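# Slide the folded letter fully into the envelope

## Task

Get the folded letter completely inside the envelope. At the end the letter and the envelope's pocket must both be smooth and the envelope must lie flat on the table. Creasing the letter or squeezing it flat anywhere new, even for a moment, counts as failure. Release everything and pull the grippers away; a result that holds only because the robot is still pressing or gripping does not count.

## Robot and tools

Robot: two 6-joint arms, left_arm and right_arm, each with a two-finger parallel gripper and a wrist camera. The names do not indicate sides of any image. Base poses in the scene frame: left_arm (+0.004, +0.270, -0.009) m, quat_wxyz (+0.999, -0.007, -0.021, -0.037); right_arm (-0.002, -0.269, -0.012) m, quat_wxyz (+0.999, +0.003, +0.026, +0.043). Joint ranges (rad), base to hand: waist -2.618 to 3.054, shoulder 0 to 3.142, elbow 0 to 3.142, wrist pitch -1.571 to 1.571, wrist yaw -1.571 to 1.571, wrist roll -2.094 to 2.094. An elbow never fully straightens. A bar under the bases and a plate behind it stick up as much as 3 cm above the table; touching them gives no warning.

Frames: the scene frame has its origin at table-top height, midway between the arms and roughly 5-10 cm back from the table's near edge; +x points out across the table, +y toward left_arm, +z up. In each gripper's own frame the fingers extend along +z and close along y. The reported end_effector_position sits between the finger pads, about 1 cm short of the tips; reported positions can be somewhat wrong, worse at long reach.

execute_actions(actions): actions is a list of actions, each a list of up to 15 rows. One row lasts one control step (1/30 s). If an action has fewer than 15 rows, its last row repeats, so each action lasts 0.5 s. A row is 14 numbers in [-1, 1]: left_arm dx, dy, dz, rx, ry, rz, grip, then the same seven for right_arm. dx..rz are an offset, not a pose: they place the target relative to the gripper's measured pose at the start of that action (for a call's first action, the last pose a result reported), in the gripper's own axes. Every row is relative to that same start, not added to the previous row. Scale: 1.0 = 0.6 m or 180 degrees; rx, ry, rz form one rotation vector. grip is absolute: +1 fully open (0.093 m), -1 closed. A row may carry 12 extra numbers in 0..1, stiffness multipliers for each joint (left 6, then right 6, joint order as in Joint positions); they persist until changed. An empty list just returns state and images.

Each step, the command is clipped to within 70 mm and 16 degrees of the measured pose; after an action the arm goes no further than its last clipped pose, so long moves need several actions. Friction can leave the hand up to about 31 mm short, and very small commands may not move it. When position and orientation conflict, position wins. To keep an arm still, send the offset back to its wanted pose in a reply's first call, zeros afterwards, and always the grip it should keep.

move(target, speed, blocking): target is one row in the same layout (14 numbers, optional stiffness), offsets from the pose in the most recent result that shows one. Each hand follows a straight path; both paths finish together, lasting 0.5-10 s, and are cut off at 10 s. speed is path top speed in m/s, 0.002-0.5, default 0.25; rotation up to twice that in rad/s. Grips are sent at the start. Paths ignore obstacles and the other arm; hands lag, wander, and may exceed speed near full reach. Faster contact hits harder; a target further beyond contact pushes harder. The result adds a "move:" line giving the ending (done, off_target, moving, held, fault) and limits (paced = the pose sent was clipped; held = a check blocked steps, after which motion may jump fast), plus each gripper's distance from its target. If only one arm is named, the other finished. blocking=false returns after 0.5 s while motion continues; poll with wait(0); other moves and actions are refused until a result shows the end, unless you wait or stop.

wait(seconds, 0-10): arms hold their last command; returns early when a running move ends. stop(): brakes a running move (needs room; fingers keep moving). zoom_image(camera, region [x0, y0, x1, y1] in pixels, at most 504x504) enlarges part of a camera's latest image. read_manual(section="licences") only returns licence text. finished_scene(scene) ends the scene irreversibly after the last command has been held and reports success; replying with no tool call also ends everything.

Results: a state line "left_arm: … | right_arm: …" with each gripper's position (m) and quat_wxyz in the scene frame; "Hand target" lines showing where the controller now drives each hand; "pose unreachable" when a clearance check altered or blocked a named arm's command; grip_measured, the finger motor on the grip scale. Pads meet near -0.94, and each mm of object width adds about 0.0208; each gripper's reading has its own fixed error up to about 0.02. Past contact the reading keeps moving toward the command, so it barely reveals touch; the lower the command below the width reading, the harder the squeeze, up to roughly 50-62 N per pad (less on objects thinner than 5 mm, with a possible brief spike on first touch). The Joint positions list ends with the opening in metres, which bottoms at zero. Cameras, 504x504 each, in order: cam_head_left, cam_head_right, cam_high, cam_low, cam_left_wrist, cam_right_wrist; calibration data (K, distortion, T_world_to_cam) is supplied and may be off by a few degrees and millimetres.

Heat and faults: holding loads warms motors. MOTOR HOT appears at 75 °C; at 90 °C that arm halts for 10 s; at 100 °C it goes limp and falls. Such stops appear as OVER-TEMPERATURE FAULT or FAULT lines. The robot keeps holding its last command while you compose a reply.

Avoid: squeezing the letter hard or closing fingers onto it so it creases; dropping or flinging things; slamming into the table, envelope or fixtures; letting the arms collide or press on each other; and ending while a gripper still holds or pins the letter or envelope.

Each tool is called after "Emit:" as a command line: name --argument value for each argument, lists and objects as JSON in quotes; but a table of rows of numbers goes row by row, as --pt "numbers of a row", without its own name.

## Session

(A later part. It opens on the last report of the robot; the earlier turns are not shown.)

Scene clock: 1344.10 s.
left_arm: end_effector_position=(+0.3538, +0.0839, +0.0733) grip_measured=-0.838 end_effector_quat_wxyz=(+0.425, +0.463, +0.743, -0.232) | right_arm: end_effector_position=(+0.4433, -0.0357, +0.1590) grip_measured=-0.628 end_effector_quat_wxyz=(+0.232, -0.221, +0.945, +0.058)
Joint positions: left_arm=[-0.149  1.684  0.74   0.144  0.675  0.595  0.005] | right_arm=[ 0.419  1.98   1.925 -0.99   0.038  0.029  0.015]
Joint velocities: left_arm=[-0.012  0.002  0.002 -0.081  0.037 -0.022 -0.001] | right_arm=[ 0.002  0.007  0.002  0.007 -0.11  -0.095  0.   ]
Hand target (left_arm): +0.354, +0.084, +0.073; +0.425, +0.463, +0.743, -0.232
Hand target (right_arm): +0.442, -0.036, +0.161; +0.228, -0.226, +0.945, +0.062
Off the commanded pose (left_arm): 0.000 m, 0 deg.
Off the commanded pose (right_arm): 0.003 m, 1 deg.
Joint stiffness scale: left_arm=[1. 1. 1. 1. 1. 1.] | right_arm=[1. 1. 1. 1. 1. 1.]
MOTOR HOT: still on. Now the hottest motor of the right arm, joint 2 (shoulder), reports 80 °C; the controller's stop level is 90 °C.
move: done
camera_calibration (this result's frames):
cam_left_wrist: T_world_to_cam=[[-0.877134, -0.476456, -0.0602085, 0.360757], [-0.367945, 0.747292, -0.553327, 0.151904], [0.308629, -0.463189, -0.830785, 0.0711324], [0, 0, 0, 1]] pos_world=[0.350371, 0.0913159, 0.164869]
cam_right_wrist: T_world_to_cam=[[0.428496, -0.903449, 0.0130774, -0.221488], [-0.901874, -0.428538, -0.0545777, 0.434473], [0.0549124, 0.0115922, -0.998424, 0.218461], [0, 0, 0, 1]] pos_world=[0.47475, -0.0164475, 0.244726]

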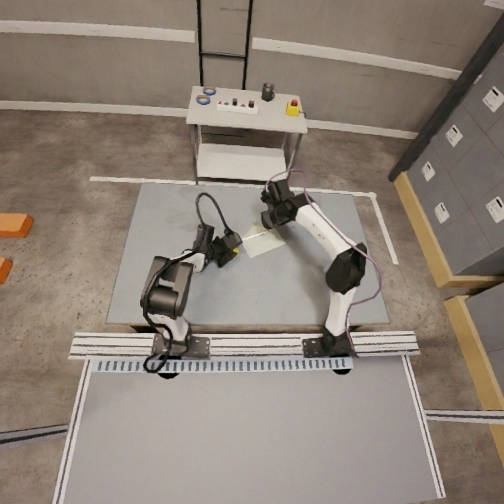

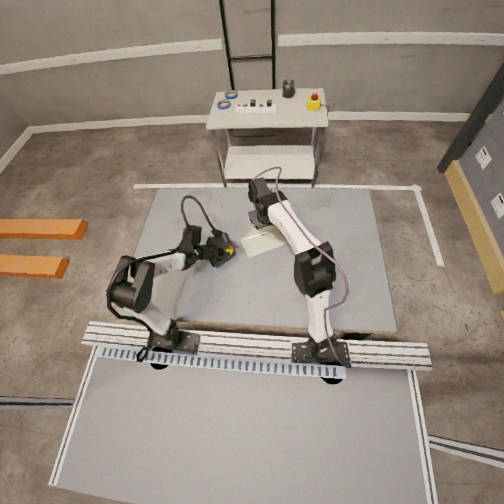

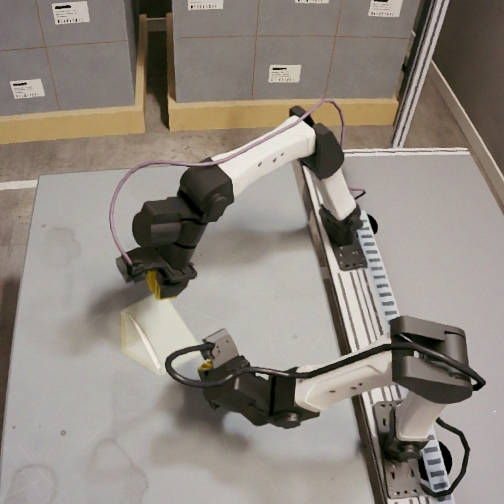

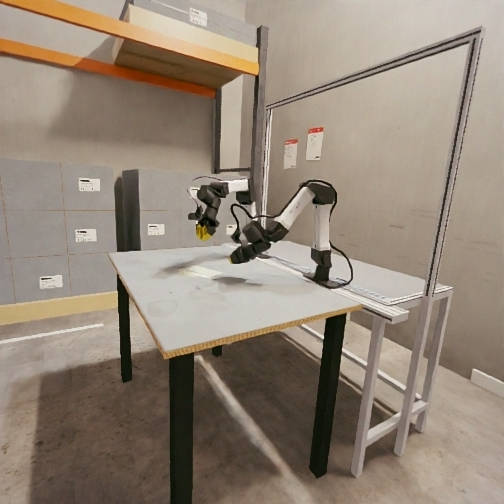

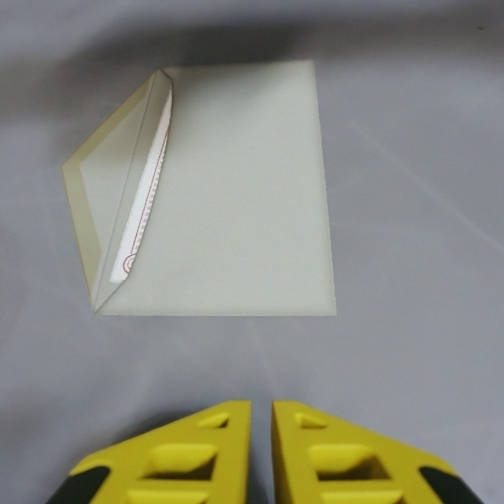

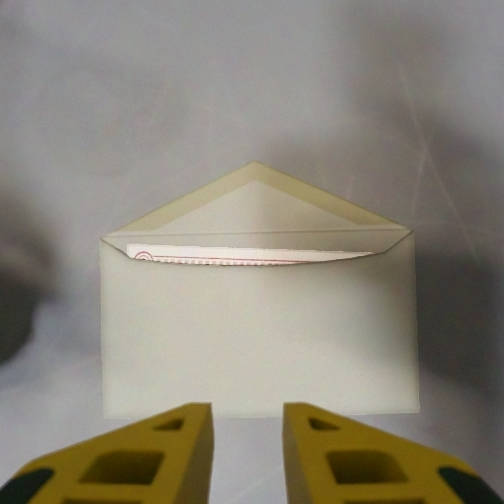

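Emit:
move --target '[-0.0508,0.0655,0.1755,0.0342,0.099,-0.0316,0.516,0.104,-0.162,0.180,0,0,0,-0.95]' --speed 0.2

Scene clock: 1465.70 s.
left_arm: end_effector_position=(+0.4359, +0.0153, +0.0471) grip_measured=+0.513 end_effector_quat_wxyz=(+0.267, +0.475, +0.809, -0.221) | right_arm: end_effector_position=(+0.4861, -0.1275, +0.0460) grip_measured=-0.948 end_effector_quat_wxyz=(+0.246, -0.214, +0.944, +0.053)
Joint positions: left_arm=[-0.294  2.158  1.503 -0.449  0.514  0.557  0.07 ] | right_arm=[ 0.175  2.016  1.523 -0.527 -0.071 -0.172  0.   ]
Joint velocities: left_arm=[ 0.002 -0.017  0.007 -0.051 -0.066  0.007  0.   ] | right_arm=[-0.002  0.002 -0.007 -0.037 -0.037 -0.022  0.   ]
Hand target (left_arm): +0.440, +0.011, +0.048; +0.268, +0.476, +0.809, -0.216
Hand target (right_arm): +0.479, -0.126, +0.035; +0.233, -0.221, +0.945, +0.057
Off the commanded pose (left_arm): 0.007 m, 1 deg.
Off the commanded pose (right_arm): 0.014 m, 2 deg.
Joint stiffness scale: left_arm=[1. 1. 1. 1. 1. 1.] | right_arm=[1. 1. 1. 1. 1. 1.]
MOTOR HOT: cleared. Now the hottest motor of the right arm, joint 2 (shoulder), reports 72 °C.
move: off_target (right_arm)
camera_calibration (this result's frames):
cam_left_wrist: T_world_to_cam=[[-0.882224, -0.462065, 0.0904184, 0.393467], [-0.468145, 0.840391, -0.273101, 0.247905], [0.0502037, -0.283265, -0.957727, 0.108215], [0, 0, 0, 1]] pos_world=[0.457749, 0.00412401, 0.135767]
cam_right_wrist: T_world_to_cam=[[0.412929, -0.910404, 0.0255605, -0.315149], [-0.906844, -0.413591, -0.081094, 0.433088], [0.0843999, 0.0103067, -0.996379, 0.0897595], [0, 0, 0, 1]] pos_world=[0.515302, -0.108717, 0.132611]

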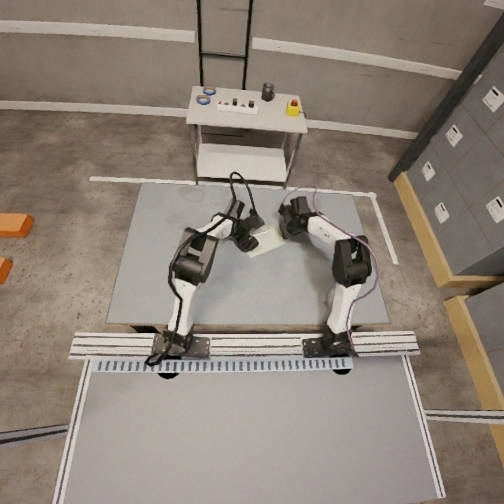

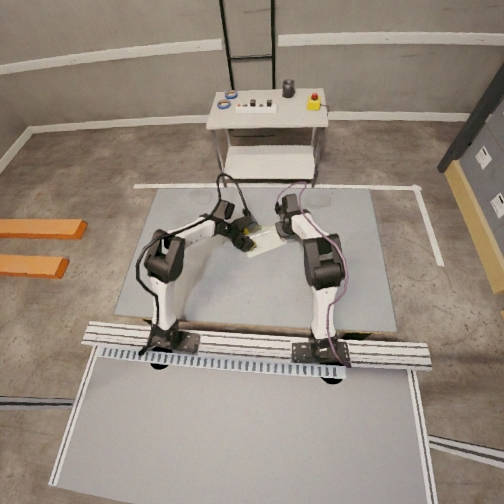

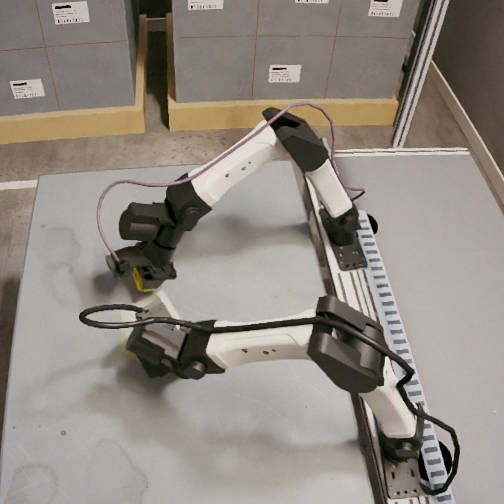

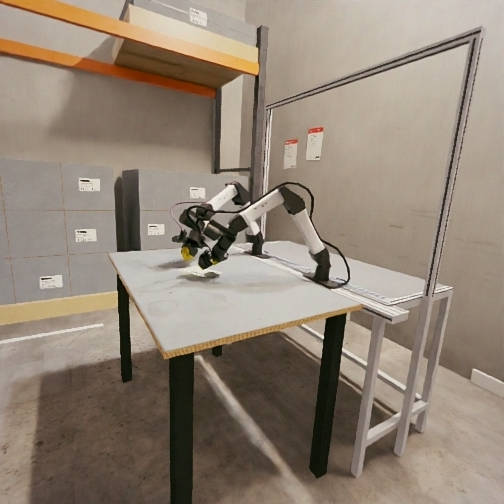

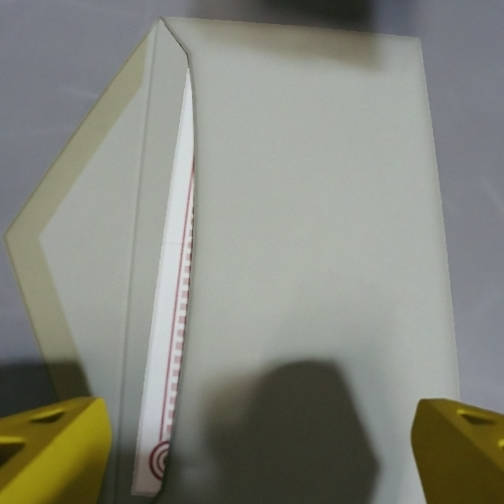

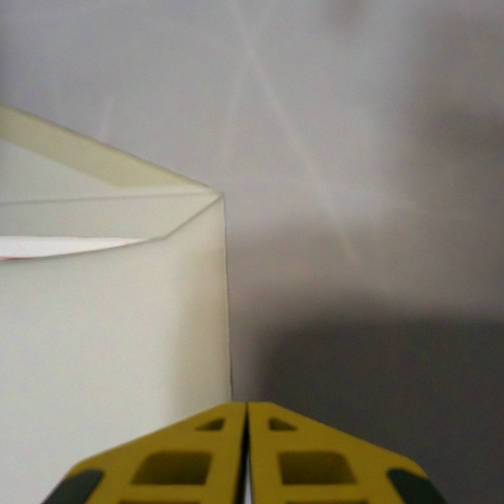

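Emit:
execute_actions --actions '[[[0,0,0,0,0,0,0.516,0.003,0.004,0.002,0,0.001,0,-0.95],[0,0,0,0,0,0,0.516,0.006,0.008,0.004,0,0.002,0,-0.95],[0,0,0,0,0,0,0.516,0.009,0.012,0.006,0,0.003,0,-0.95],[0,0,0,0,0,0,0.516,0.012,0.016,0.008,0,0.004,0,-0.95],[0,0,0,0,0,0,0.516,0.015,0.02,0.010,0,0.005,0,-0.95],[0,0,0,0,0,0,0.516,0.018,0.021,0.012,0,0.006,0,-0.95],[0,0,0,0,0,0,0.516,0.021,0.021,0.014,0,0.007,0,-0.95],[0,0,0,0,0,0,0.516,0.024,0.021,0.016,0,0.008,0,-0.95],[0,0,0,0,0,0,0.516,0.027,0.021,0.018,0,0.009,0,-0.95],[0,0,0,0,0,0,0.516,0.030,0.021,0.020,0,0.010,0,-0.95]]]'

Scene clock: 1473.13 s.
left_arm: end_effector_position=(+0.4356, +0.0155, +0.0469) grip_measured=+0.513 end_effector_quat_wxyz=(+0.266, +0.474, +0.809, -0.222) | right_arm: end_effector_position=(+0.4770, -0.1207, +0.0342) grip_measured=-0.948 end_effector_quat_wxyz=(+0.238, -0.218, +0.945, +0.053)
Joint positions: left_arm=[-0.294  2.158  1.503 -0.451  0.514  0.557  0.07 ] | right_arm=[ 0.195  2.016  1.481 -0.501 -0.063 -0.16   0.   ]
Joint velocities: left_arm=[-0.012  0.002 -0.007 -0.037 -0.037  0.081  0.   ] | right_arm=[0.002 0.002 0.002 0.051 0.007 0.051 0.   ]
Hand target (left_arm): +0.436, +0.015, +0.047; +0.267, +0.475, +0.809, -0.222
Hand target (right_arm): +0.472, -0.121, +0.027; +0.231, -0.215, +0.948, +0.050
Off the commanded pose (left_arm): 0.000 m, 0 deg.
Off the commanded pose (right_arm): 0.009 m, 1 deg.
Joint stiffness scale: left_arm=[1. 1. 1. 1. 1. 1.] | right_arm=[1. 1. 1. 1. 1. 1.]
camera_calibration (this result's frames):
cam_left_wrist: T_world_to_cam=[[-0.882062, -0.462128, 0.0916724, 0.393116], [-0.46863, 0.840577, -0.271691, 0.24772], [0.0484986, -0.282609, -0.958008, 0.108819], [0, 0, 0, 1]] pos_world=[0.457564, 0.00419525, 0.135515]
cam_right_wrist: T_world_to_cam=[[0.419337, -0.907525, 0.0235668, -0.307534], [-0.905243, -0.41996, -0.064573, 0.424595], [0.0684987, 0.00574423, -0.997635, 0.0857785], [0, 0, 0, 1]] pos_world=[0.507446, -0.101274, 0.120241]

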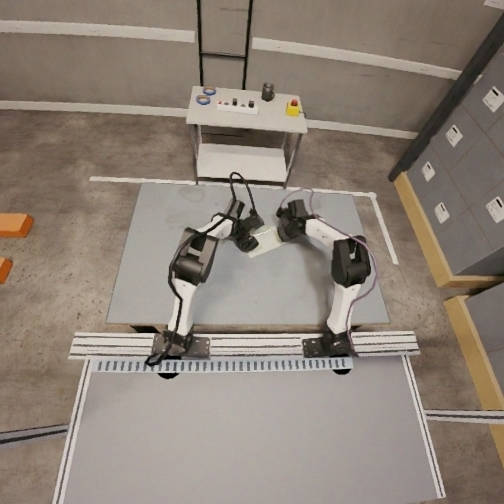

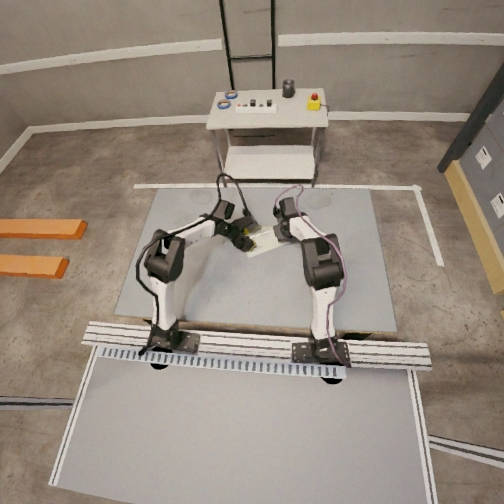

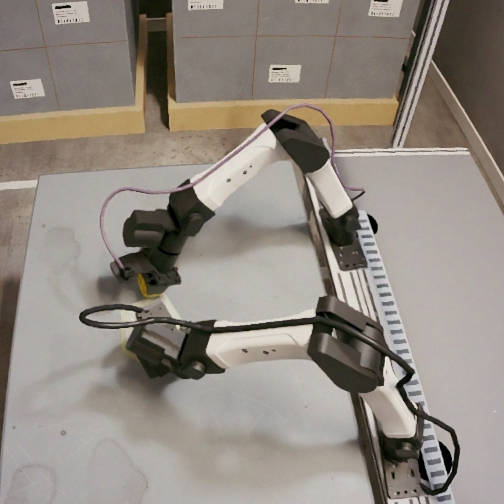

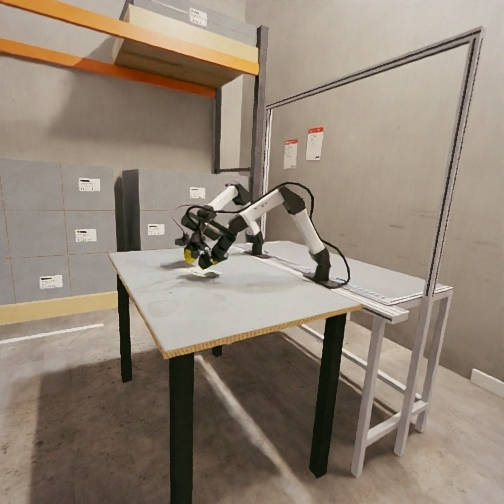

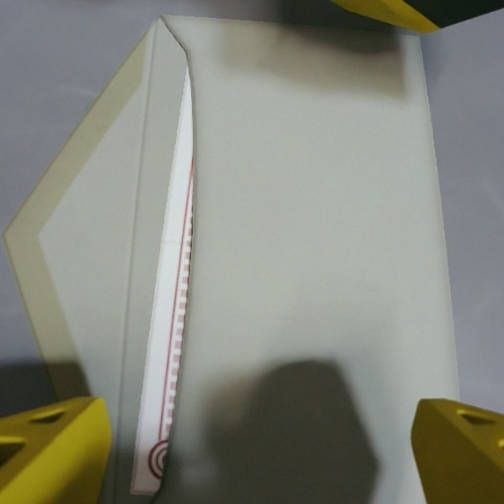

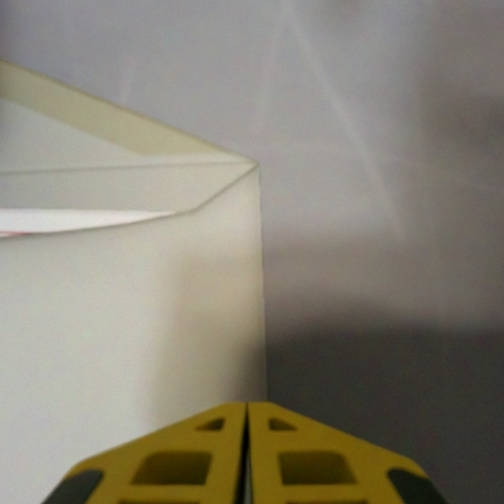

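Emit:
execute_actions --actions '[[[0.001,0,0.003,0,0,0,0.516,0.012,-0.003,0.006,0,0.005,0,-0.95],[0.002,0.0005,0.007,0,0,0,0.516,0.014,-0.006,0.0075,0,0.0055,0,-0.95],[0.003,0.001,0.010,0,0,0,0.516,0.016,-0.008,0.009,0,0.006,0,-0.95],[0.004,0.0013,0.014,0,0,0,0.516,0.018,-0.008,0.0105,0,0.0065,0,-0.95],[0.005,0.0016,0.017,0,0,0,0.516,0.020,-0.008,0.012,0,0.007,0,-0.95],[0.006,0.002,0.021,0,0,0,0.516,0.022,-0.008,0.0135,0,0.0075,0,-0.95],[0.007,0.0023,0.024,0,0,0,0.516,0.024,-0.008,0.015,0,0.008,0,-0.95],[0.008,0.0026,0.028,0,0,0,0.516,0.026,-0.008,0.0165,0,0.0085,0,-0.95],[0.009,0.003,0.031,0,0,0,0.516,0.028,-0.008,0.018,0,0.009,0,-0.95],[0.010,0.0033,0.034,0,0,0,0.516,0.030,-0.008,0.0195,0,0.0095,0,-0.95],[0.0115,0.0036,0.038,0,0,0,0.516,0.032,-0.008,0.021,0,0.010,0,-0.95],[0.0128,0.0038,0.041,0,0,0,0.516,0.034,-0.008,0.0225,0,0.0105,0,-0.95],[0.0128,0.0038,0.041,0,0,0,0.516,0.036,-0.008,0.024,0,0.0105,0,-0.95]]]'

Scene clock: 1487.10 s.
left_arm: end_effector_position=(+0.4390, +0.0142, +0.0276) grip_measured=+0.513 end_effector_quat_wxyz=(+0.259, +0.471, +0.813, -0.223) | right_arm: end_effector_position=(+0.4737, -0.1267, +0.0247) grip_measured=-0.948 end_effector_quat_wxyz=(+0.235, -0.215, +0.947, +0.050)
Joint positions: left_arm=[-0.294  2.206  1.503 -0.416  0.514  0.551  0.07 ] | right_arm=[ 0.185  2.016  1.445 -0.472 -0.062 -0.165  0.   ]
Joint velocities: left_arm=[-0.012  0.105 -0.007  0.022 -0.037  0.051  0.   ] | right_arm=[-0.002 -0.017 -0.095 -0.037  0.007 -0.007  0.   ]
Hand target (left_arm): +0.440, +0.007, +0.023; +0.265, +0.475, +0.810, -0.222
Hand target (right_arm): +0.468, -0.130, +0.012; +0.222, -0.218, +0.949, +0.050
Off the commanded pose (left_arm): 0.009 m, 1 deg.
Off the commanded pose (right_arm): 0.015 m, 1 deg.
Joint stiffness scale: left_arm=[1. 1. 1. 1. 1. 1.] | right_arm=[1. 1. 1. 1. 1. 1.]
camera_calibration (this result's frames):
cam_left_wrist: T_world_to_cam=[[-0.878546, -0.466296, 0.103559, 0.395453], [-0.476365, 0.839389, -0.261732, 0.248266], [0.0351186, -0.279275, -0.959569, 0.0956243], [0, 0, 0, 1]] pos_world=[0.462331, 0.00271214, 0.115785]
cam_right_wrist: T_world_to_cam=[[0.414117, -0.909849, 0.0261142, -0.309326], [-0.908106, -0.414939, -0.0562899, 0.420216], [0.0620511, -0.000403852, -0.998073, 0.0787969], [0, 0, 0, 1]] pos_world=[0.504809, -0.107044, 0.110377]

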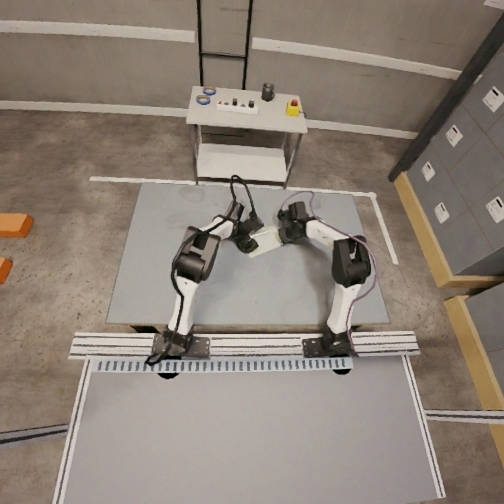

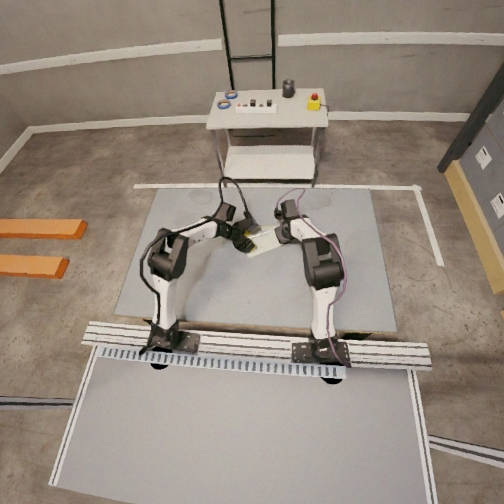

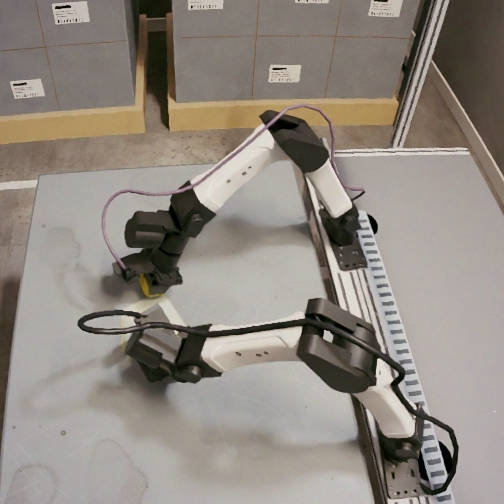

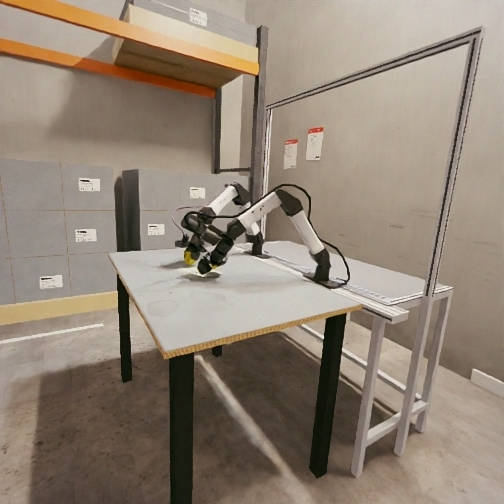

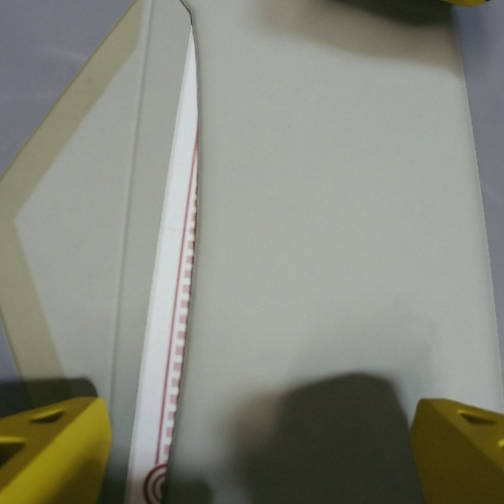

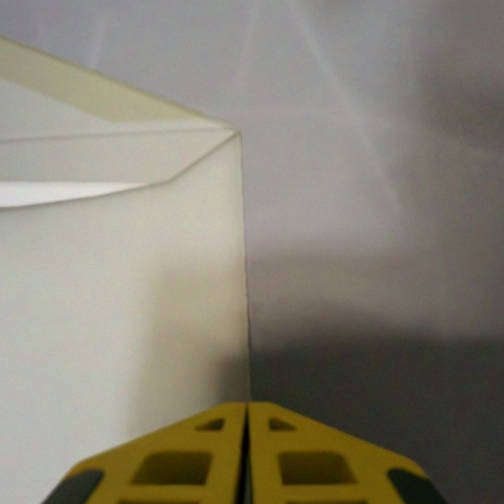

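Emit:
wait --seconds 0

Scene clock: 1489.37 s.
left_arm: end_effector_position=(+0.4407, +0.0135, +0.0273) grip_measured=+0.513 end_effector_quat_wxyz=(+0.263, +0.471, +0.812, -0.223) | right_arm: end_effector_position=(+0.4747, -0.1264, +0.0247) grip_measured=-0.948 end_effector_quat_wxyz=(+0.238, -0.216, +0.946, +0.050)
Joint positions: left_arm=[-0.294  2.209  1.503 -0.405  0.514  0.549  0.07 ] | right_arm=[ 0.185  2.016  1.441 -0.463 -0.062 -0.166  0.   ]
Joint velocities: left_arm=[ 0.002  0.002 -0.012 -0.022 -0.022 -0.037 -0.   ] | right_arm=[ 0.012 -0.012 -0.022 -0.007  0.022 -0.051  0.   ]
Hand target (left_arm): +0.440, +0.007, +0.023; +0.265, +0.475, +0.809, -0.222
Hand target (right_arm): +0.467, -0.130, +0.012; +0.222, -0.218, +0.949, +0.050
Off the commanded pose (left_arm): 0.008 m, 1 deg.
Off the commanded pose (right_arm): 0.015 m, 2 deg.
Joint stiffness scale: left_arm=[1. 1. 1. 1. 1. 1.] | right_arm=[1. 1. 1. 1. 1. 1.]
camera_calibration (this result's frames):
cam_left_wrist: T_world_to_cam=[[-0.878508, -0.467242, 0.0995421, 0.396834], [-0.475914, 0.837827, -0.267493, 0.249587], [0.0415847, -0.282368, -0.958404, 0.0922386], [0, 0, 0, 1]] pos_world=[0.463568, 0.00235177, 0.115663]
cam_right_wrist: T_world_to_cam=[[0.41446, -0.909653, 0.0274818, -0.309671], [-0.907491, -0.415369, -0.0626838, 0.421118], [0.0684355, 0.00104041, -0.997655, 0.0758854], [0, 0, 0, 1]] pos_world=[0.505313, -0.106853, 0.110615]

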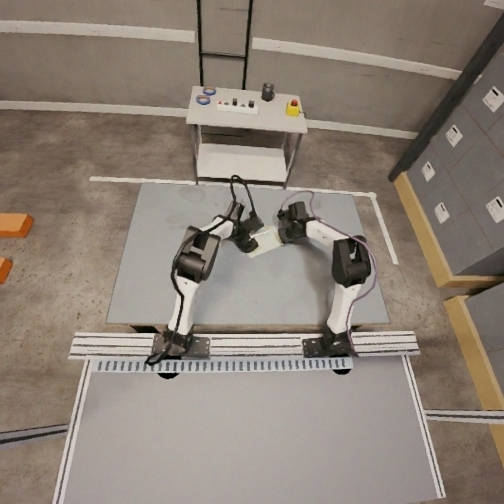

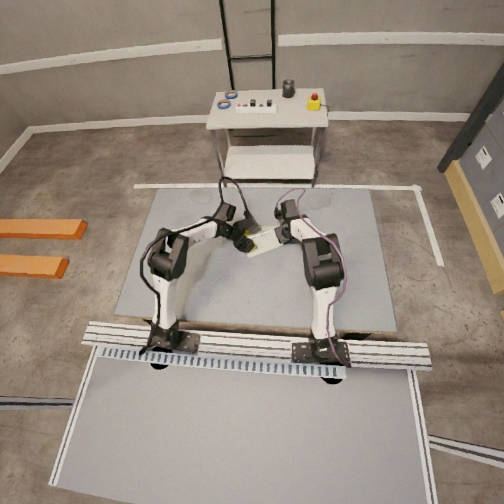

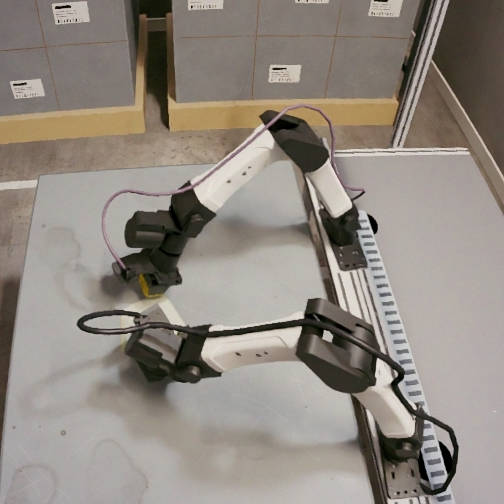

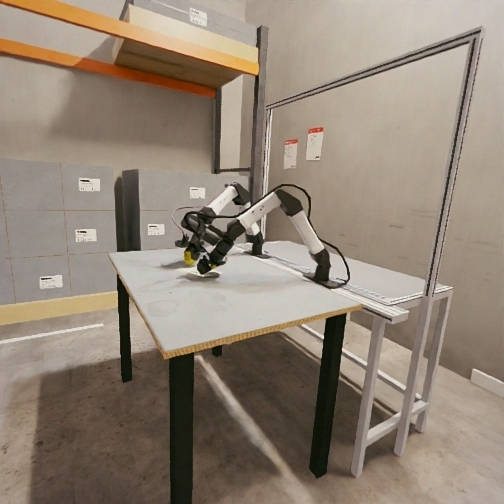

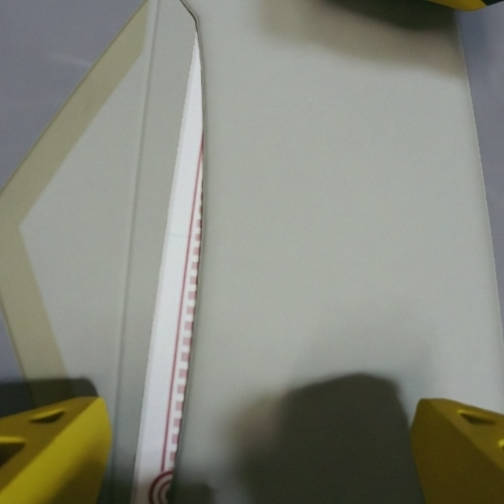

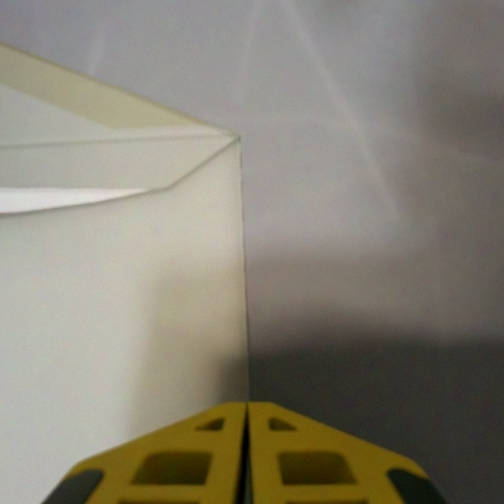

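Emit:
execute_actions --actions '[[[0,0,0,0,0,0,0.516,0.014,0.0015,0.012,0,0.008,0,-0.95],[0,0,0,0,0,0,0.516,0.016,0.002,0.012,0,0.009,0,-0.95],[0,0,0,0,0,0,0.516,0.018,0.002,0.013,0,0.010,0,-0.95],[0,0,0,0,0,0,0.516,0.020,0.0025,0.013,0,0.011,0,-0.95],[0,0,0,0,0,0,0.516,0.022,0.0025,0.014,0,0.012,0,-0.95],[0,0,0,0,0,0,0.516,0.024,0.003,0.014,0,0.0125,0,-0.95],[0,0,0,0,0,0,0.516,0.026,0.003,0.015,0,0.013,0,-0.95],[0,0,0,0,0,0,0.516,0.028,0.0035,0.016,0,0.0135,0,-0.95],[0,0,0,0,0,0,0.516,0.030,0.0035,0.017,0,0.014,0,-0.95],[0,0,0,0,0,0,0.516,0.032,0.004,0.018,0,0.0145,0,-0.95],[0,0,0,0,0,0,0.516,0.034,0.004,0.019,0,0.015,0,-0.95]]]'

Scene clock: 1500.27 s.
left_arm: end_effector_position=(+0.4407, +0.0135, +0.0273) grip_measured=+0.513 end_effector_quat_wxyz=(+0.263, +0.471, +0.812, -0.223) | right_arm: end_effector_position=(+0.4706, -0.1275, +0.0190) grip_measured=-0.948 end_effector_quat_wxyz=(+0.232, -0.216, +0.947, +0.050)
Joint positions: left_arm=[-0.294  2.209  1.503 -0.405  0.514  0.549  0.07 ] | right_arm=[ 0.185  2.016  1.423 -0.456 -0.062 -0.166  0.   ]
Joint velocities: left_arm=[ 0.007 -0.012 -0.002 -0.007 -0.081 -0.022 -0.001] | right_arm=[-0.002 -0.007 -0.061 -0.037  0.022 -0.007  0.   ]
Hand target (left_arm): +0.441, +0.013, +0.027; +0.263, +0.471, +0.812, -0.223
Hand target (right_arm): +0.462, -0.130, +0.005; +0.216, -0.217, +0.951, +0.046
Off the commanded pose (left_arm): 0.000 m, 0 deg.
Off the commanded pose (right_arm): 0.016 m, 2 deg.
Joint stiffness scale: left_arm=[1. 1. 1. 1. 1. 1.] | right_arm=[1. 1. 1. 1. 1. 1.]
camera_calibration (this result's frames):
cam_left_wrist: T_world_to_cam=[[-0.878508, -0.467242, 0.0995421, 0.396834], [-0.475914, 0.837827, -0.267493, 0.249587], [0.0415847, -0.282368, -0.958404, 0.0922386], [0, 0, 0, 1]] pos_world=[0.463568, 0.00235177, 0.115663]
cam_right_wrist: T_world_to_cam=[[0.414927, -0.909492, 0.0256942, -0.308924], [-0.90804, -0.415717, -0.0514029, 0.416581], [0.057432, -0.00200295, -0.998347, 0.0753515], [0, 0, 0, 1]] pos_world=[0.502125, -0.107633, 0.104578]

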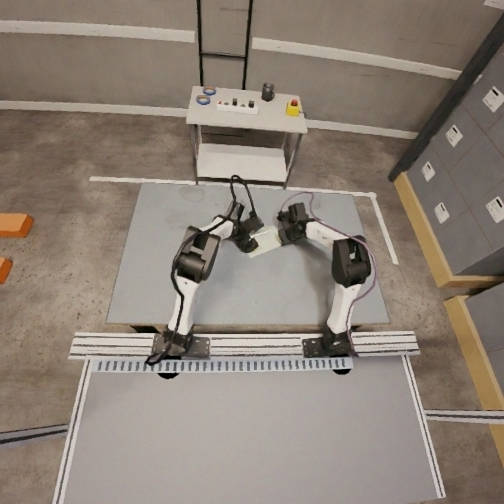

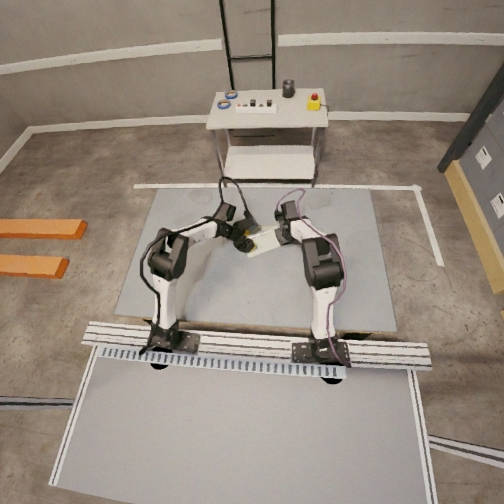

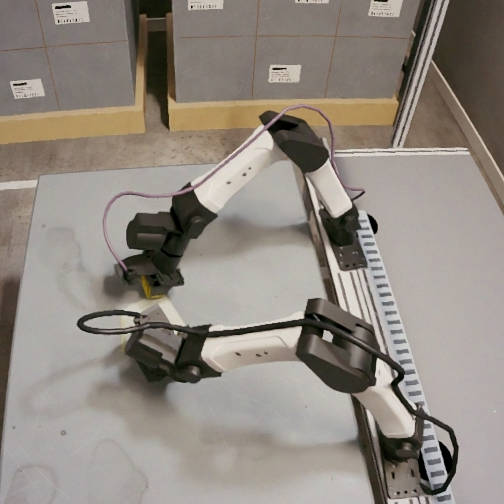

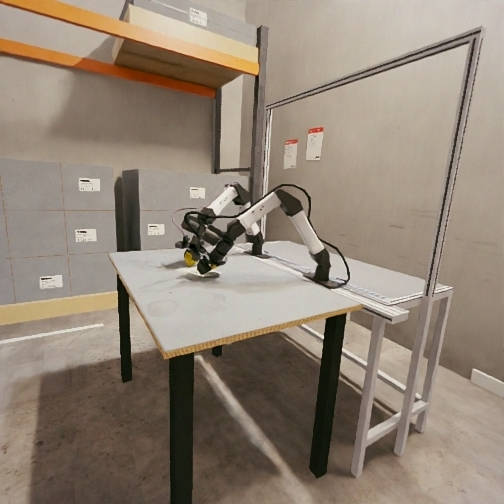

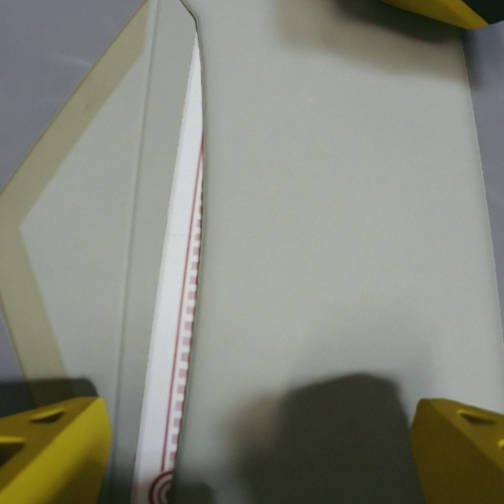

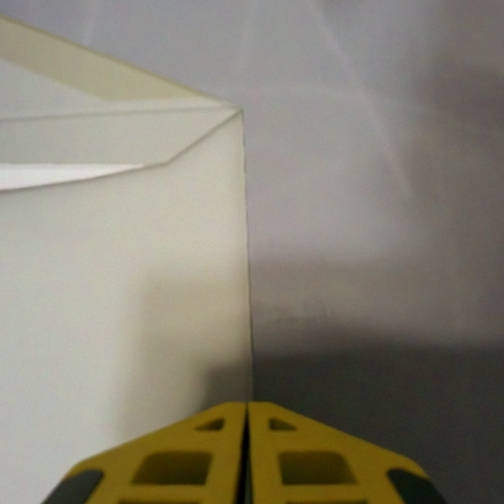

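Emit:
execute_actions --actions '[[[0.004,0.0006,0.005,0,0,0,0.48,0.0245,0.002,0.0135,0,0.011,0,-0.95],[0.0052,0.0008,0.0064,0,0,0,0.45,0.025,0.002,0.0145,0,0.011,0,-0.95],[0.0064,0.001,0.0078,0,0,0,0.42,0.0255,0.002,0.0155,0,0.011,0,-0.95],[0.0076,0.0012,0.0092,0,0,0,0.39,0.026,0.002,0.0165,0,0.011,0,-0.95],[0.0088,0.0013,0.0106,0,0,0,0.39,0.0265,0.002,0.0175,0,0.011,0,-0.95],[0.010,0.0015,0.012,0,0,0,0.39,0.027,0.002,0.0185,0,0.011,0,-0.95],[0.0112,0.0017,0.0134,0,0,0,0.39,0.0275,0.002,0.0195,0,0.011,0,-0.95],[0.0124,0.0019,0.0148,0,0,0,0.39,0.028,0.002,0.0205,0,0.011,0,-0.95],[0.0136,0.002,0.0162,0,0,0,0.39,0.0285,0.002,0.0215,0,0.011,0,-0.95],[0.0148,0.0022,0.0176,0,0,0,0.39,0.029,0.002,0.022,0,0.011,0,-0.95],[0.016,0.0024,0.019,0,0,0,0.39,0.029,0.002,0.022,0,0.011,0,-0.95],[0.017,0.0026,0.0204,0,0,0,0.39,0.029,0.002,0.022,0,0.011,0,-0.95],[0.018,0.0027,0.0216,0,0,0,0.39,0.029,0.002,0.022,0,0.011,0,-0.95]]]'

Emit:
wait --seconds 0.3

Scene clock: 1519.70 s.
left_arm: end_effector_position=(+0.4433, +0.0125, +0.0273) grip_measured=+0.392 end_effector_quat_wxyz=(+0.270, +0.472, +0.809, -0.222) | right_arm: end_effector_position=(+0.4710, -0.1273, +0.0167) grip_measured=-0.948 end_effector_quat_wxyz=(+0.236, -0.216, +0.946, +0.050)
Joint positions: left_arm=[-0.294  2.21   1.497 -0.381  0.514  0.549  0.064] | right_arm=[ 0.185  2.016  1.409 -0.433 -0.062 -0.166  0.   ]
Joint velocities: left_arm=[ 0.007  0.042 -0.051  0.125  0.007  0.022 -0.001] | right_arm=[ 0.002  0.002 -0.007 -0.037  0.007  0.022  0.   ]
Hand target (left_arm): +0.440, +0.014, +0.011; +0.262, +0.471, +0.812, -0.223
Hand target (right_arm): +0.461, -0.131, -0.000; +0.216, -0.216, +0.951, +0.047
Off the commanded pose (left_arm): 0.017 m, 1 deg.
Off the commanded pose (right_arm): 0.020 m, 2 deg.
Joint stiffness scale: left_arm=[1. 1. 1. 1. 1. 1.] | right_arm=[1. 1. 1. 1. 1. 1.]
camera_calibration (this result's frames):
cam_left_wrist: T_world_to_cam=[[-0.879983, -0.466672, 0.0885812, 0.399557], [-0.471623, 0.836179, -0.279958, 0.250069], [0.056579, -0.288136, -0.955917, 0.085198], [0, 0, 0, 1]] pos_world=[0.464722, 0.00190786, 0.116058]
cam_right_wrist: T_world_to_cam=[[0.414586, -0.909609, 0.0270057, -0.308763], [-0.90765, -0.415465, -0.0596762, 0.416838], [0.065502, 0.000229261, -0.997852, 0.0694773], [0, 0, 0, 1]] pos_world=[0.501801, -0.107688, 0.102542]

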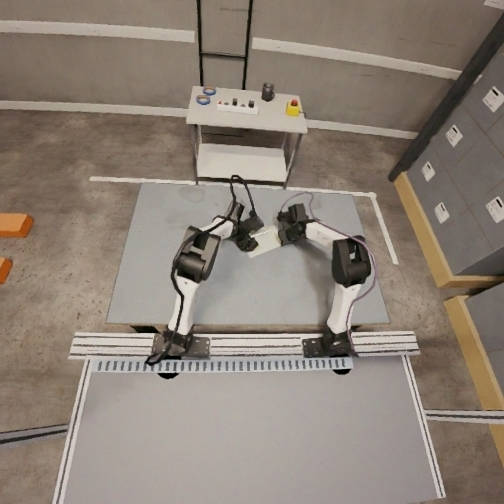

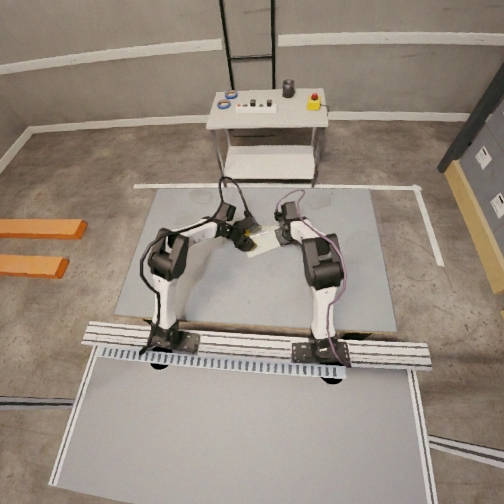

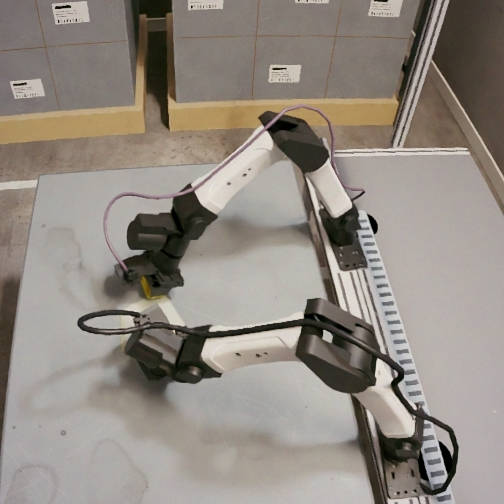

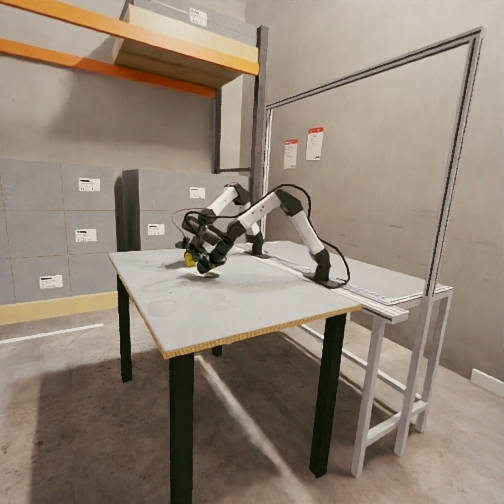

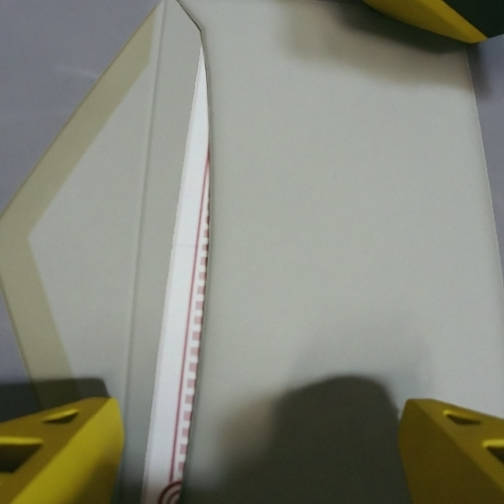

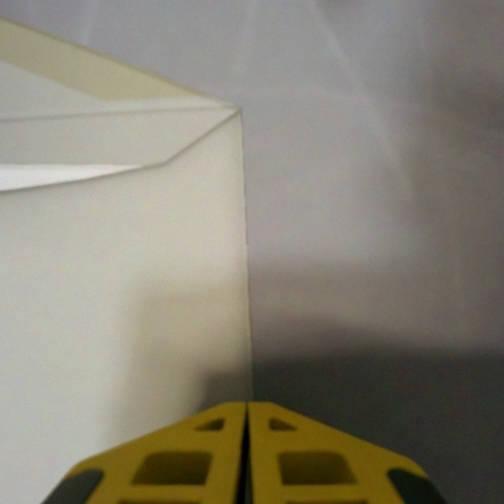

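Scene clock: 1520.00 s.
left_arm: end_effector_position=(+0.4427, +0.0128, +0.0218) grip_measured=+0.392 end_effector_quat_wxyz=(+0.268, +0.472, +0.810, -0.222) | right_arm: end_effector_position=(+0.4712, -0.1273, +0.0168) grip_measured=-0.948 end_effector_quat_wxyz=(+0.237, -0.216, +0.946, +0.050)
Joint positions: left_arm=[-0.294  2.22   1.492 -0.372  0.514  0.549  0.064] | right_arm=[ 0.185  2.016  1.409 -0.432 -0.062 -0.166  0.   ]
Joint velocities: left_arm=[-0.007 -0.007 -0.002 -0.007  0.007  0.051 -0.001] | right_arm=[-0.012  0.002 -0.007 -0.022  0.037 -0.022  0.   ]
Hand target (left_arm): +0.440, +0.014, +0.011; +0.262, +0.471, +0.812, -0.223
Hand target (right_arm): +0.461, -0.131, -0.000; +0.216, -0.216, +0.951, +0.047
Off the commanded pose (left_arm): 0.012 m, 1 deg.
Off the commanded pose (right_arm): 0.020 m, 3 deg.
Joint stiffness scale: left_arm=[1. 1. 1. 1. 1. 1.] | right_arm=[1. 1. 1. 1. 1. 1.]
wait: 0.30 s; at rest by 0.27 s
camera_calibration (this result's frames):
cam_left_wrist: T_world_to_cam=[[-0.879623, -0.466625, 0.0923246, 0.39936], [-0.472899, 0.836947, -0.275473, 0.248488], [0.0512719, -0.285973, -0.956865, 0.0823979], [0, 0, 0, 1]] pos_world=[0.464571, 0.00194396, 0.110425]
cam_right_wrist: T_world_to_cam=[[0.414539, -0.909625, 0.0271843, -0.308789], [-0.907591, -0.415429, -0.0608041, 0.417083], [0.0666021, 0.000533478, -0.997779, 0.0691092], [0, 0, 0, 1]] pos_world=[0.501943, -0.107651, 0.10271]

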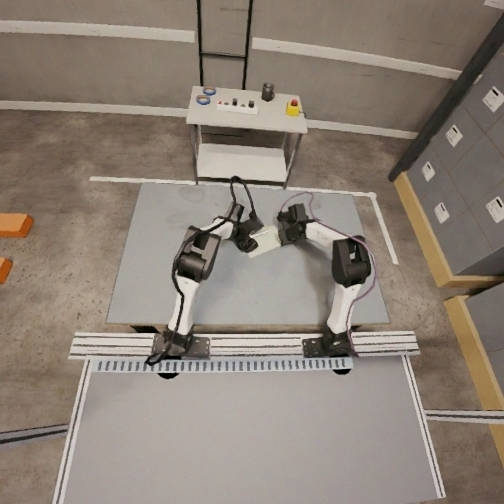

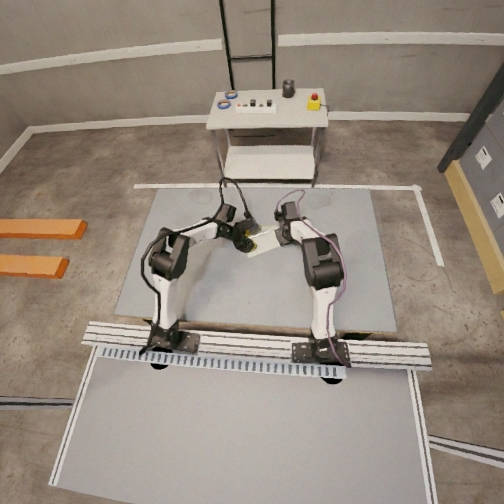

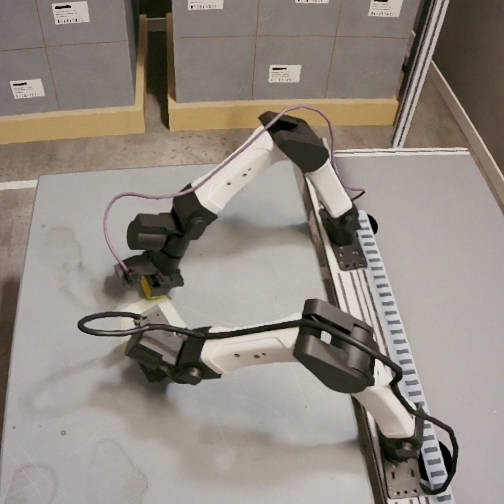

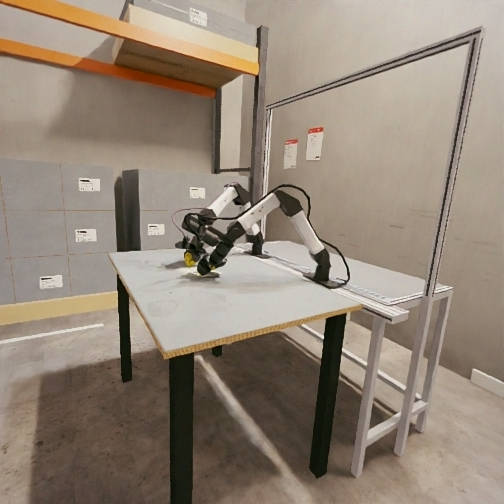

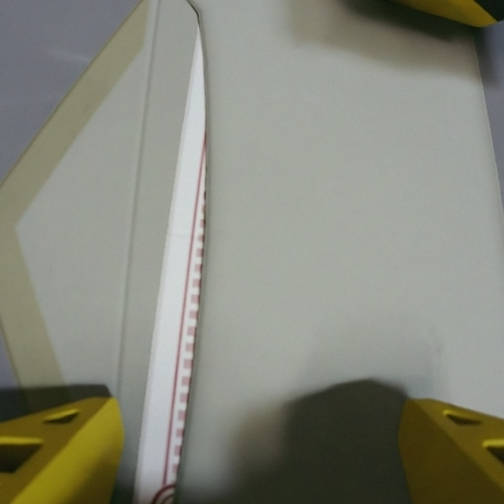

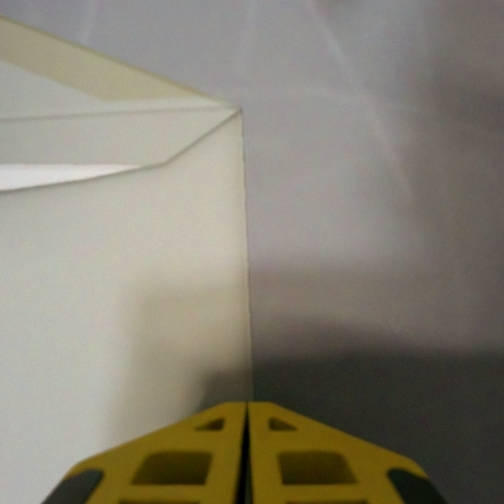

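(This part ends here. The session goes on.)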